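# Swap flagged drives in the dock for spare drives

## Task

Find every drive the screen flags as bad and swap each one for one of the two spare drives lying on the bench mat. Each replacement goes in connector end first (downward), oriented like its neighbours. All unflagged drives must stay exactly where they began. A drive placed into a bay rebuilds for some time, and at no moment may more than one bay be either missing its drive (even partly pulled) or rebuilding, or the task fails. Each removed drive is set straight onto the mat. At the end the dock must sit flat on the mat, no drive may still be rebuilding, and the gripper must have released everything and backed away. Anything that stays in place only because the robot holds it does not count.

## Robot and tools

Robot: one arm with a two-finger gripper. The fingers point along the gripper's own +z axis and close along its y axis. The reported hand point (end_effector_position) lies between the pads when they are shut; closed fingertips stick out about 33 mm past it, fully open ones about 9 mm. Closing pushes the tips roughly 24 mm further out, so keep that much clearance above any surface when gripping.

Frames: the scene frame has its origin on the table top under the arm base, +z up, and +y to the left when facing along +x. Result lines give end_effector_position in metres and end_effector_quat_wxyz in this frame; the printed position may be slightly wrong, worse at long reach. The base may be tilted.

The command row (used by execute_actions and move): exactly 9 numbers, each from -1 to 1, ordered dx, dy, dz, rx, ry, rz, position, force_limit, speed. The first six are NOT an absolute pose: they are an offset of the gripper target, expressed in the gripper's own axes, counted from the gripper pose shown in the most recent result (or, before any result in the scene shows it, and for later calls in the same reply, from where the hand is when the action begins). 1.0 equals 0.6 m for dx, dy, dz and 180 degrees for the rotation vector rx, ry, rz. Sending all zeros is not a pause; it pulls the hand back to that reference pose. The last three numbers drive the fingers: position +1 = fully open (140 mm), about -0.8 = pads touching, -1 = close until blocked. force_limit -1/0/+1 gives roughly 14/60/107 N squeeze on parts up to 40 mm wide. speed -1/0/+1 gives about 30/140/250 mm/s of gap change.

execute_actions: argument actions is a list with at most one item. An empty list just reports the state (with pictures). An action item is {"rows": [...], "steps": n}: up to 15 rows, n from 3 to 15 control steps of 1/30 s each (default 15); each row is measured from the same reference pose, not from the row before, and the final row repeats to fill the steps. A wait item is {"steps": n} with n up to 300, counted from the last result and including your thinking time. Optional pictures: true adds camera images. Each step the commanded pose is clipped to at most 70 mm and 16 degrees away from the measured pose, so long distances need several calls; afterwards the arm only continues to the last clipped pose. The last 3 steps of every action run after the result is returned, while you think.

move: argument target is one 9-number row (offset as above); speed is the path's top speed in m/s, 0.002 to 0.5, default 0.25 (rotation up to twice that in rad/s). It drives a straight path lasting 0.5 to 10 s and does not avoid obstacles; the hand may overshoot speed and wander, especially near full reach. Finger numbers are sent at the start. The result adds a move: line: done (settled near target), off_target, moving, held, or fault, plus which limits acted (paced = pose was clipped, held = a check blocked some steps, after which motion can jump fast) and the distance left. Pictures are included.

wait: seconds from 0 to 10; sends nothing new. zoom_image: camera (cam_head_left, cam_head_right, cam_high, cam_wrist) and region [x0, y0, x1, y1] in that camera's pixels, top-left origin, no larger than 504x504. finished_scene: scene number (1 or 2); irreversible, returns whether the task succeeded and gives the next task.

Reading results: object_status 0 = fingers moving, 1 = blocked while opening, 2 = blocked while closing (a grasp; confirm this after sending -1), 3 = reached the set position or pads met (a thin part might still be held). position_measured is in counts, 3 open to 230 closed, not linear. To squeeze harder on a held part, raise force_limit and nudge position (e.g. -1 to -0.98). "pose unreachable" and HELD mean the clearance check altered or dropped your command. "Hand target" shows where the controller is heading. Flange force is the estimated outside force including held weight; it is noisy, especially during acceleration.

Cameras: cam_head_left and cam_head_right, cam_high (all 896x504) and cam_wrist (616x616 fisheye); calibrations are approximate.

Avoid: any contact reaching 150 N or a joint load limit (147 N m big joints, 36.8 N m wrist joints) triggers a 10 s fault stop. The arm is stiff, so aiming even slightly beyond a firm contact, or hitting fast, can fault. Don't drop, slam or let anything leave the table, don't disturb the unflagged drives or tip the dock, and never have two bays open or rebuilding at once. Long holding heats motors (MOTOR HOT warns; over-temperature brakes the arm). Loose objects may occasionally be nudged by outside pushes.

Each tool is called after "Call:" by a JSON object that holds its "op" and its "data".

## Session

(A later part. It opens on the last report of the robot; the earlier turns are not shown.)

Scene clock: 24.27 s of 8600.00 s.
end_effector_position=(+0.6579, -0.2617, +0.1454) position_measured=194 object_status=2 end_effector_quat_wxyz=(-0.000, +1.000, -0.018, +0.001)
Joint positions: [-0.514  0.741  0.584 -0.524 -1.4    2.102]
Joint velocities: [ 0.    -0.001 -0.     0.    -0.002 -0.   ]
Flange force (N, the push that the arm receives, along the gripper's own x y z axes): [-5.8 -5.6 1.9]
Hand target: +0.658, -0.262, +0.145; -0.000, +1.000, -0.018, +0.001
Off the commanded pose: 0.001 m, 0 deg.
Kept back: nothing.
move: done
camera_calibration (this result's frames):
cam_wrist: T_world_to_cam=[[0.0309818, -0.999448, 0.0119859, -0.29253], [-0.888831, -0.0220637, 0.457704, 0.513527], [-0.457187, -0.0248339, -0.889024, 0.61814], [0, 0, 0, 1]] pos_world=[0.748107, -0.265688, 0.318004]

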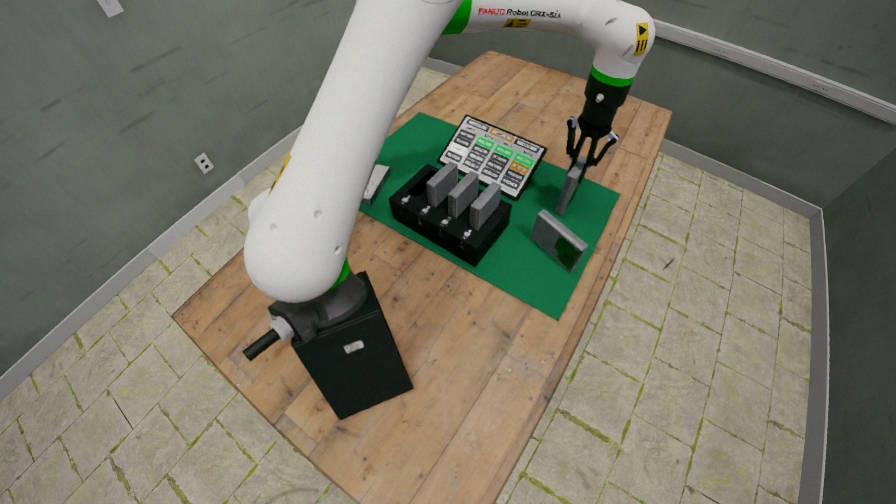

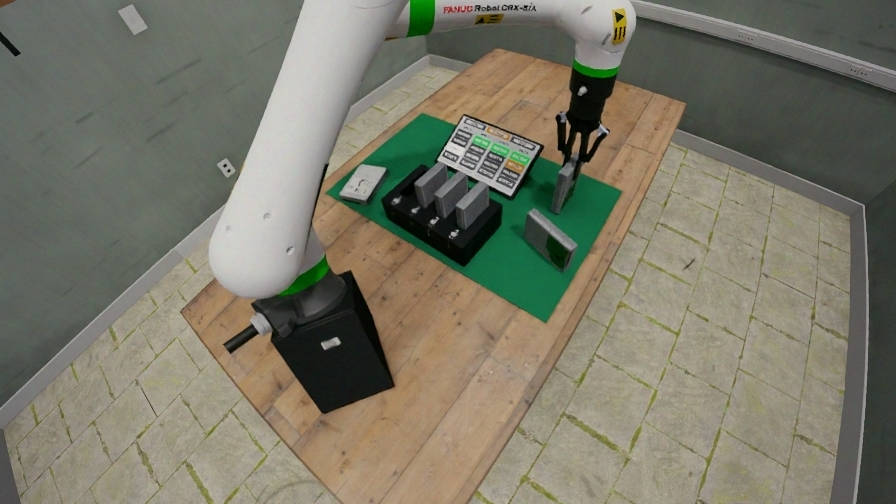

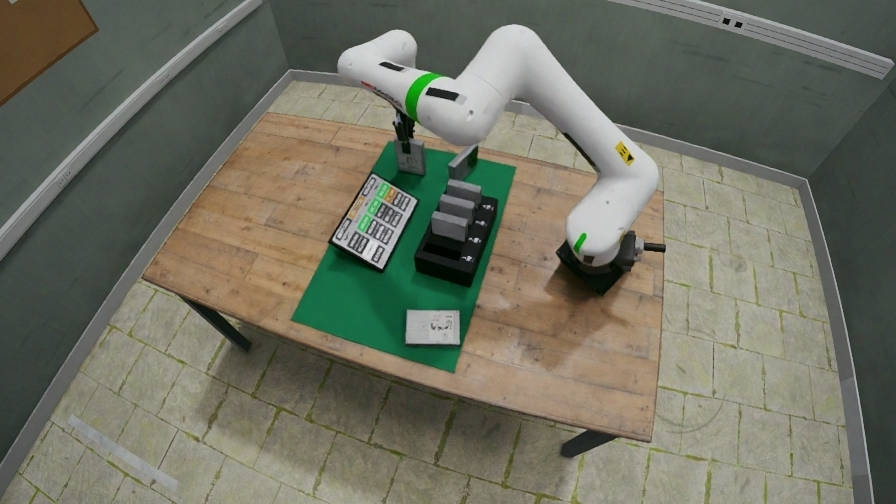

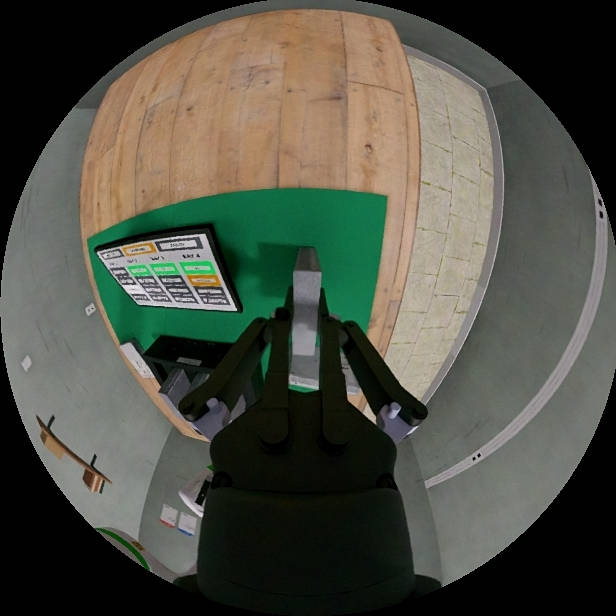

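Call:
{"op": "move", "data": {"target": [0,0,0.0105,0,0,0,-1,0,0], "speed": 0.01}}

Call:
{"op": "move", "data": {"target": [0,0,0,0,0,0,-0.2,0,0]}}

Call:
{"op": "move", "data": {"target": [0,0,-0.14,0,0,0,-0.2,0,0]}}

Call:
{"op": "move", "data": {"target": [-0.405,-0.923,0,0,0,-0.1,1,0,0], "speed": 0.4}}

Call:
{"op": "move", "data": {"target": [0,0,0.23,0,0,0,1,0,0]}}

Scene clock: 25.33 s of 8600.00 s.
end_effector_position=(+0.6579, -0.2617, +0.1391) position_measured=194 object_status=2 end_effector_quat_wxyz=(-0.000, +1.000, -0.018, +0.001)
Joint positions: [-0.509  0.744  0.578 -0.525 -1.389  2.103]
Joint velocities: [ 0.     0.     0.    -0.     0.001 -0.   ]
Flange force (N, the push that the arm receives, along the gripper's own x y z axes): [-4.4 -5.1 3.4]
Hand target: +0.658, -0.262, +0.139; -0.000, +1.000, -0.018, +0.001
Off the commanded pose: 0.000 m, 0 deg.
Kept back: nothing.
move: done
camera_calibration (this result's frames):
cam_wrist: T_world_to_cam=[[0.030954, -0.999449, 0.0119666, -0.29243], [-0.88883, -0.0220479, 0.457706, 0.516412], [-0.45719, -0.0248041, -0.889023, 0.612533], [0, 0, 0, 1]] pos_world=[0.748099, -0.26569, 0.311691]

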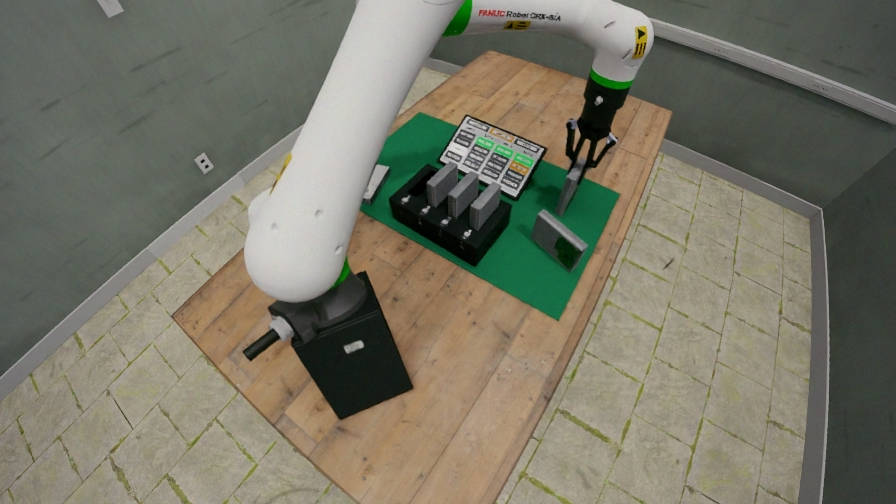

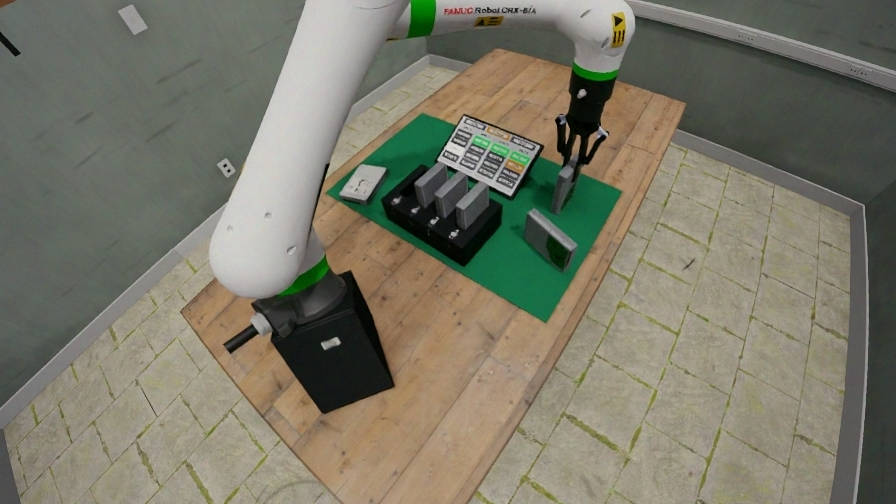

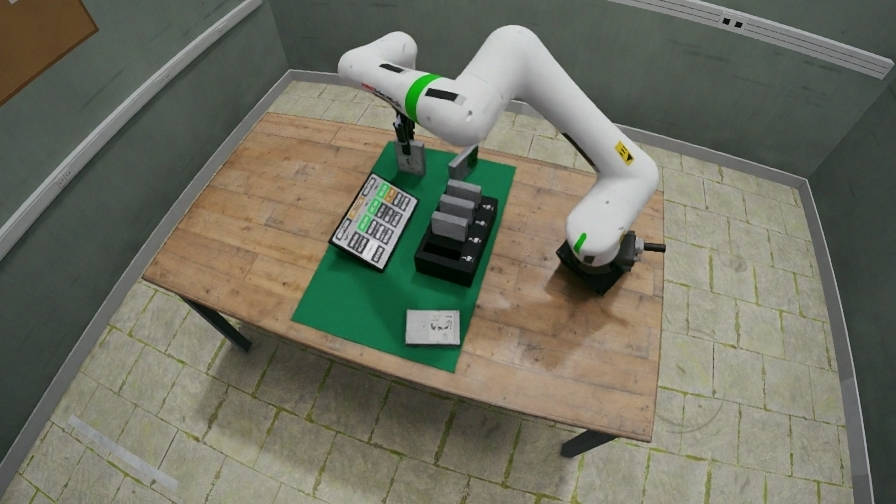

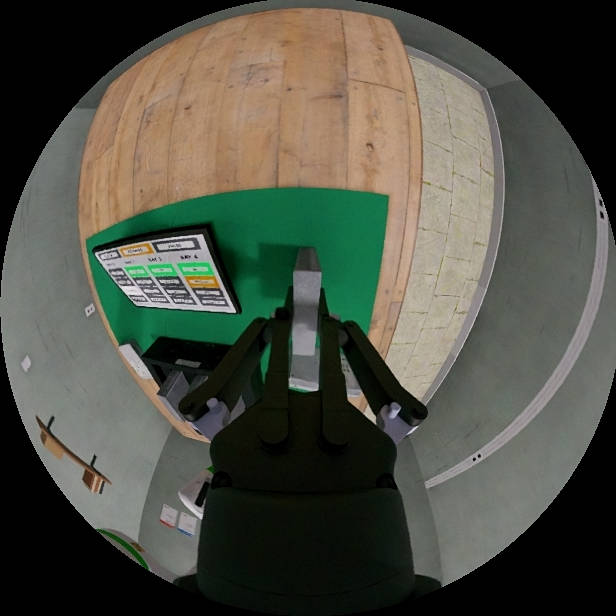

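Scene clock: 25.83 s of 8600.00 s.
end_effector_position=(+0.6579, -0.2617, +0.1391) position_measured=154 object_status=3 end_effector_quat_wxyz=(-0.000, +1.000, -0.018, +0.001)
Joint positions: [-0.509  0.744  0.578 -0.525 -1.389  2.103]
Joint velocities: [-0.    -0.002  0.001 -0.    -0.    -0.   ]
Flange force (N, the push that the arm receives, along the gripper's own x y z axes): [-6.0 -6.8 -0.5]
Hand target: +0.658, -0.262, +0.139; -0.000, +1.000, -0.018, +0.001
Off the commanded pose: 0.000 m, 0 deg.
Kept back: nothing.
move: done
camera_calibration (this result's frames):
cam_wrist: T_world_to_cam=[[0.0309526, -0.999449, 0.0119724, -0.292432], [-0.888834, -0.0220441, 0.457698, 0.51642], [-0.457182, -0.0248085, -0.889027, 0.612528], [0, 0, 0, 1]] pos_world=[0.7481, -0.265691, 0.31169]

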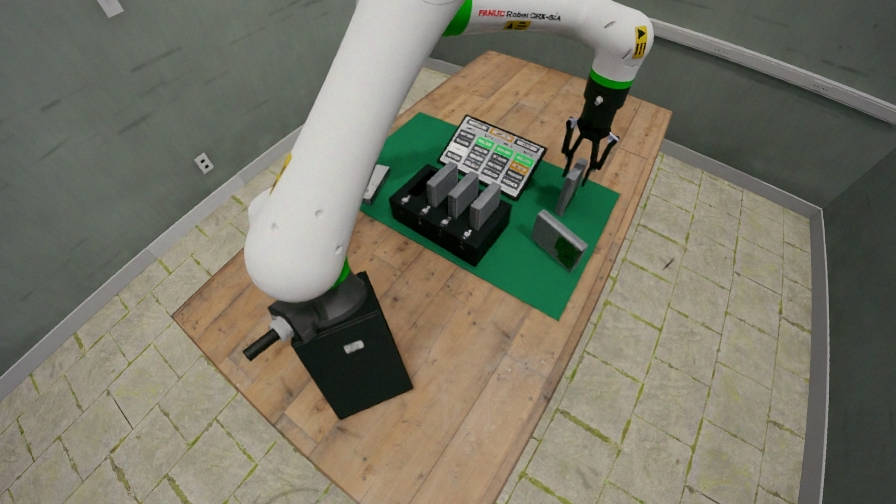

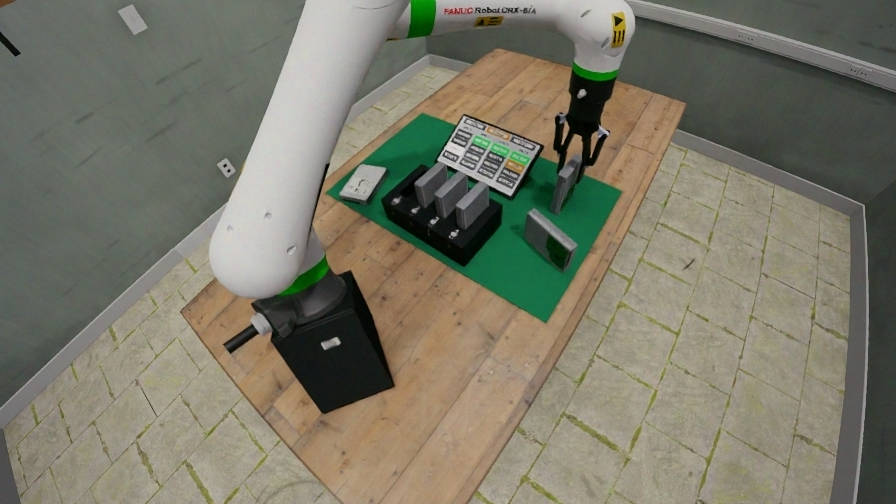

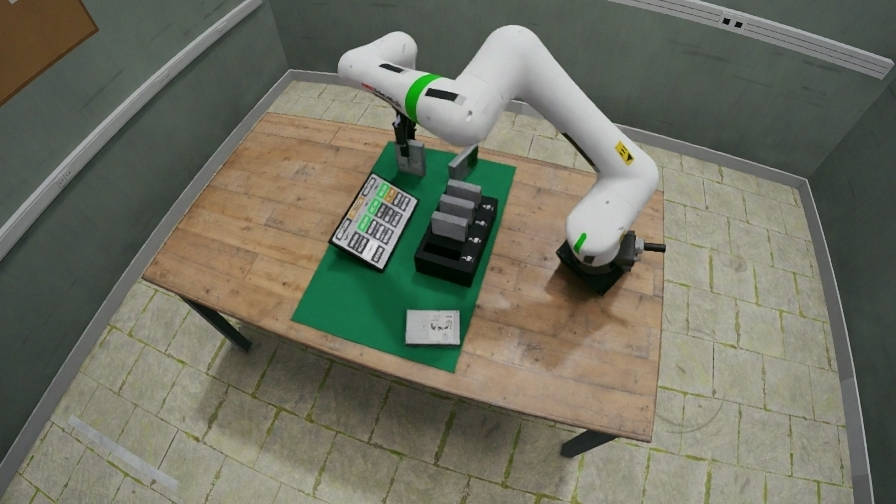

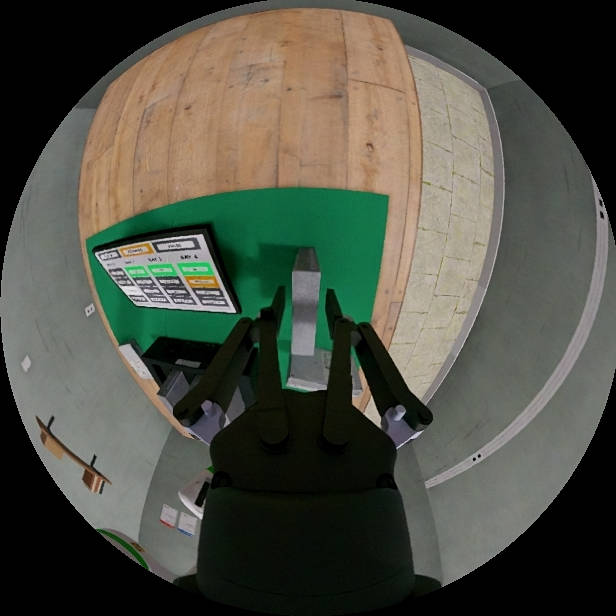

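Scene clock: 26.60 s of 8600.00 s.
end_effector_position=(+0.6579, -0.2618, +0.2231) position_measured=154 object_status=3 end_effector_quat_wxyz=(-0.000, +1.000, -0.018, +0.001)
Joint positions: [-0.568  0.71   0.692 -0.517 -1.547  2.08 ]
Joint velocities: [-0.    -0.001  0.001 -0.004  0.001  0.   ]
Flange force (N, the push that the arm receives, along the gripper's own x y z axes): [-5.5 -5.0 0.9]
Hand target: +0.658, -0.262, +0.223; -0.000, +1.000, -0.018, +0.001
Off the commanded pose: 0.000 m, 0 deg.
Kept back: nothing.
move: done
camera_calibration (this result's frames):
cam_wrist: T_world_to_cam=[[0.0312307, -0.999438, 0.0121412, -0.293751], [-0.888745, -0.0222096, 0.457864, 0.477892], [-0.457338, -0.0250898, -0.888939, 0.687242], [0, 0, 0, 1]] pos_world=[0.748199, -0.26573, 0.395673]

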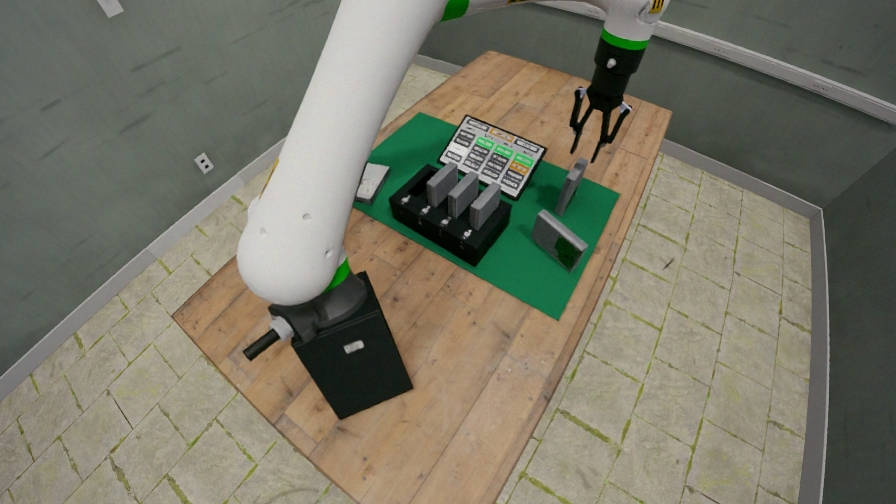

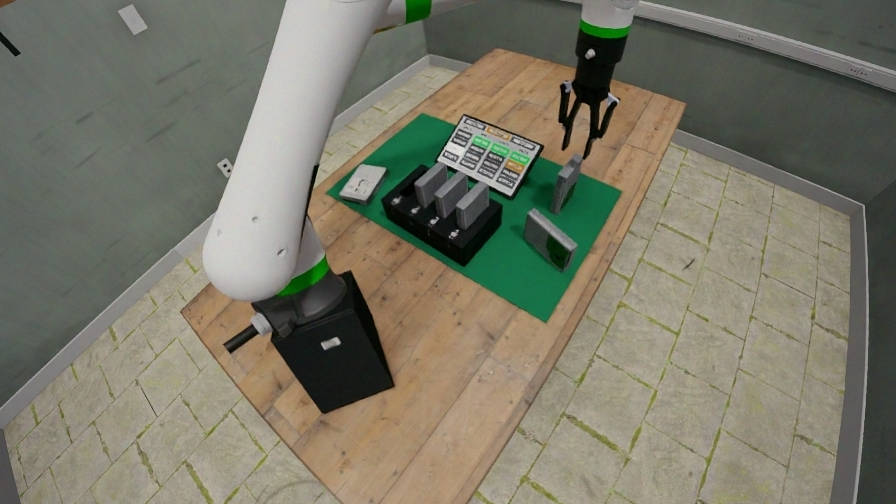

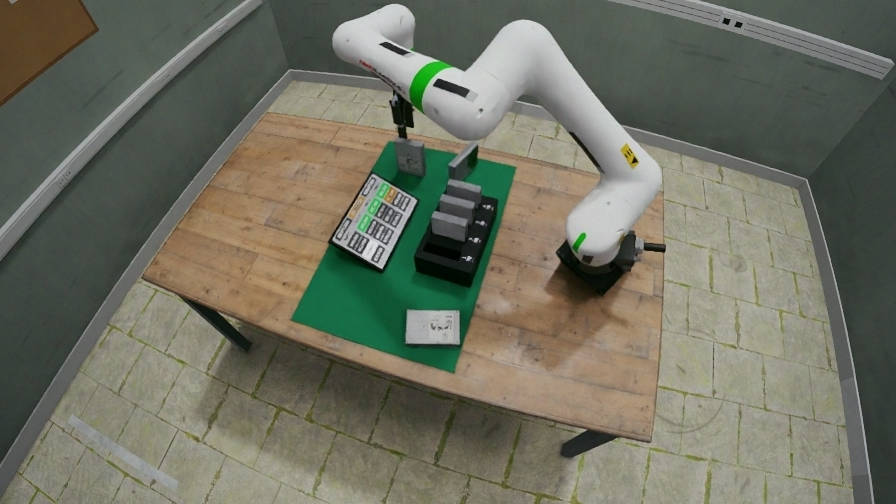

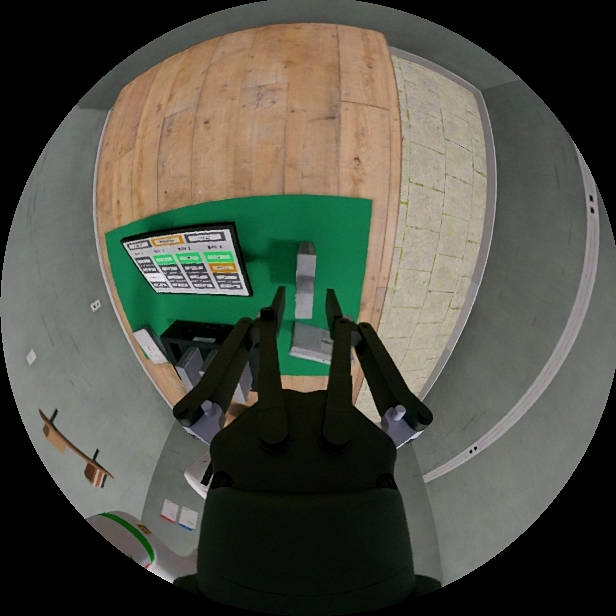

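Scene clock: 28.77 s of 8600.00 s.
end_effector_position=(+0.4335, +0.3012, +0.2242) position_measured=3 object_status=3 end_effector_quat_wxyz=(-0.003, +0.990, +0.138, +0.001)
Joint positions: [ 0.634 -0.392 -0.243 -0.188 -1.233  1.2  ]
Joint velocities: [ 0.001 -0.001 -0.001  0.001  0.     0.001]
Flange force (N, the push that the arm receives, along the gripper's own x y z axes): [-4.2 -1.3 0.5]
Hand target: +0.433, +0.301, +0.224; -0.003, +0.990, +0.138, +0.001
Off the commanded pose: 0.002 m, 0 deg.
Kept back: nothing.
move: done; limits=paced
camera_calibration (this result's frames):
cam_wrist: T_world_to_cam=[[0.337303, -0.941374, 0.00639783, 0.127001], [-0.837958, -0.297137, 0.457751, 0.351242], [-0.429014, -0.159762, -0.889058, 0.62801], [0, 0, 0, 1]] pos_world=[0.520913, 0.324255, 0.396743]

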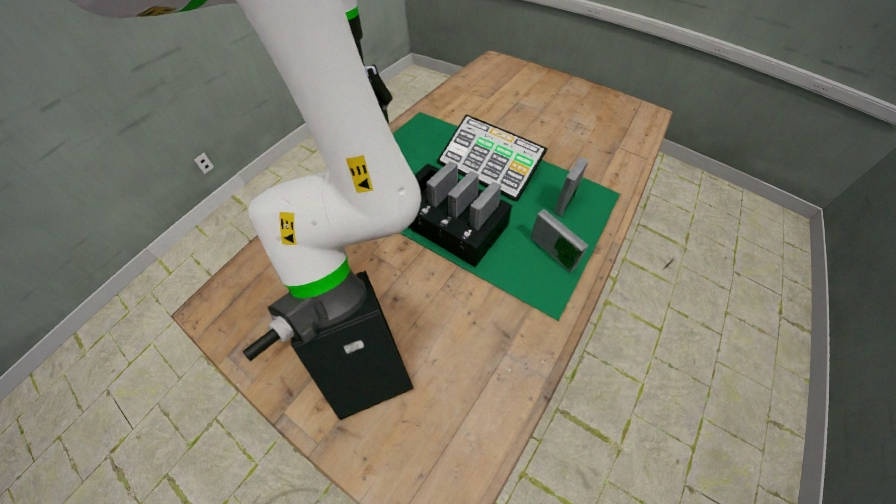

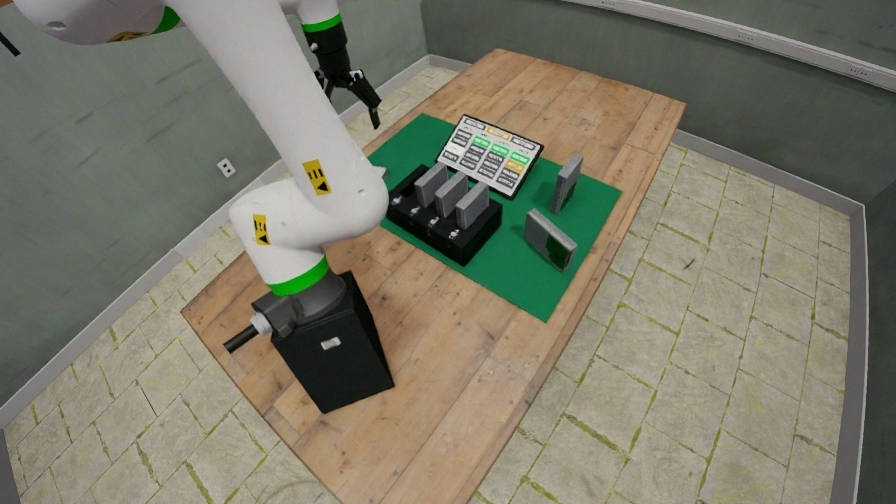

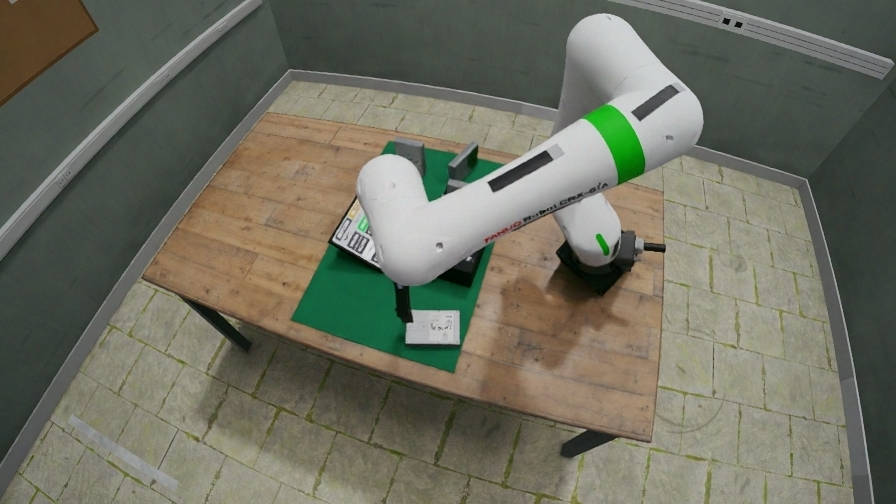

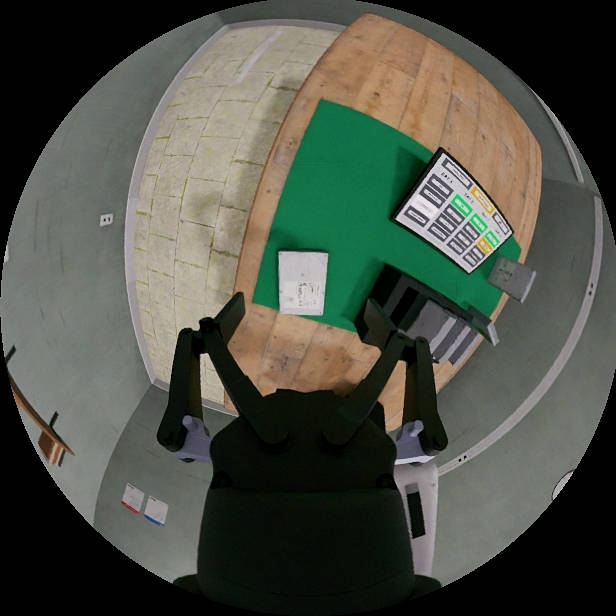

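Scene clock: 29.73 s of 8600.00 s.
end_effector_position=(+0.4334, +0.3015, +0.0863) position_measured=3 object_status=3 end_effector_quat_wxyz=(-0.003, +0.990, +0.138, +0.001)
Joint positions: [ 0.707 -0.225 -0.406 -0.183 -0.895  1.186]
Joint velocities: [-0.     0.    -0.    -0.001  0.     0.002]
Flange force (N, the push that the arm receives, along the gripper's own x y z axes): [-0.3 -0.4 -1.3]
Hand target: +0.433, +0.301, +0.086; -0.003, +0.990, +0.138, +0.001
Off the commanded pose: 0.001 m, 0 deg.
Kept back: nothing.
move: done
camera_calibration (this result's frames):
cam_wrist: T_world_to_cam=[[0.336726, -0.941581, 0.00645403, 0.128548], [-0.838165, -0.296605, 0.457718, 0.414292], [-0.429064, -0.159535, -0.889074, 0.505299], [0, 0, 0, 1]] pos_world=[0.520765, 0.324532, 0.25879]

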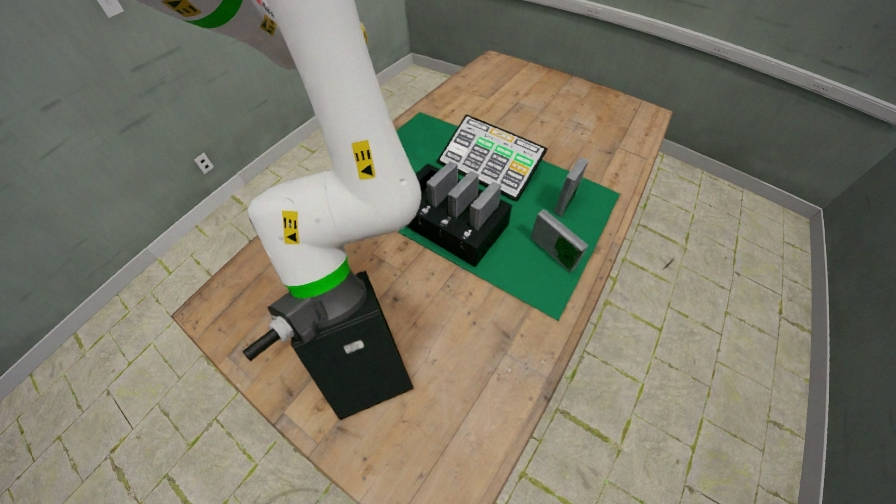

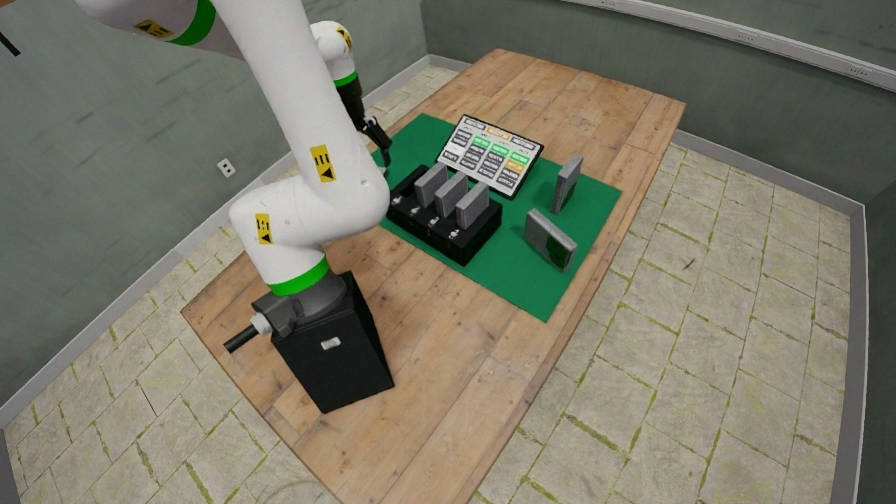

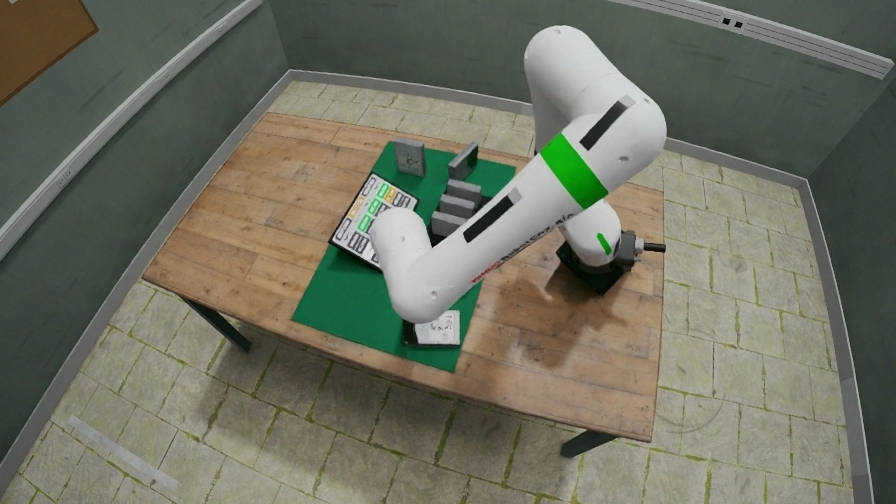

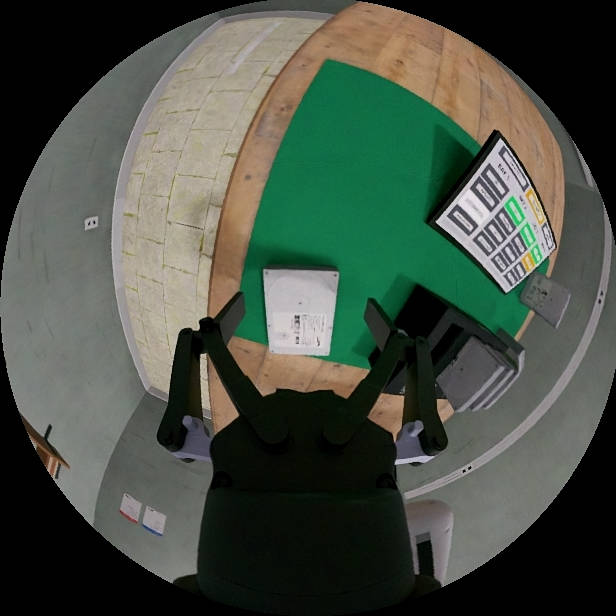

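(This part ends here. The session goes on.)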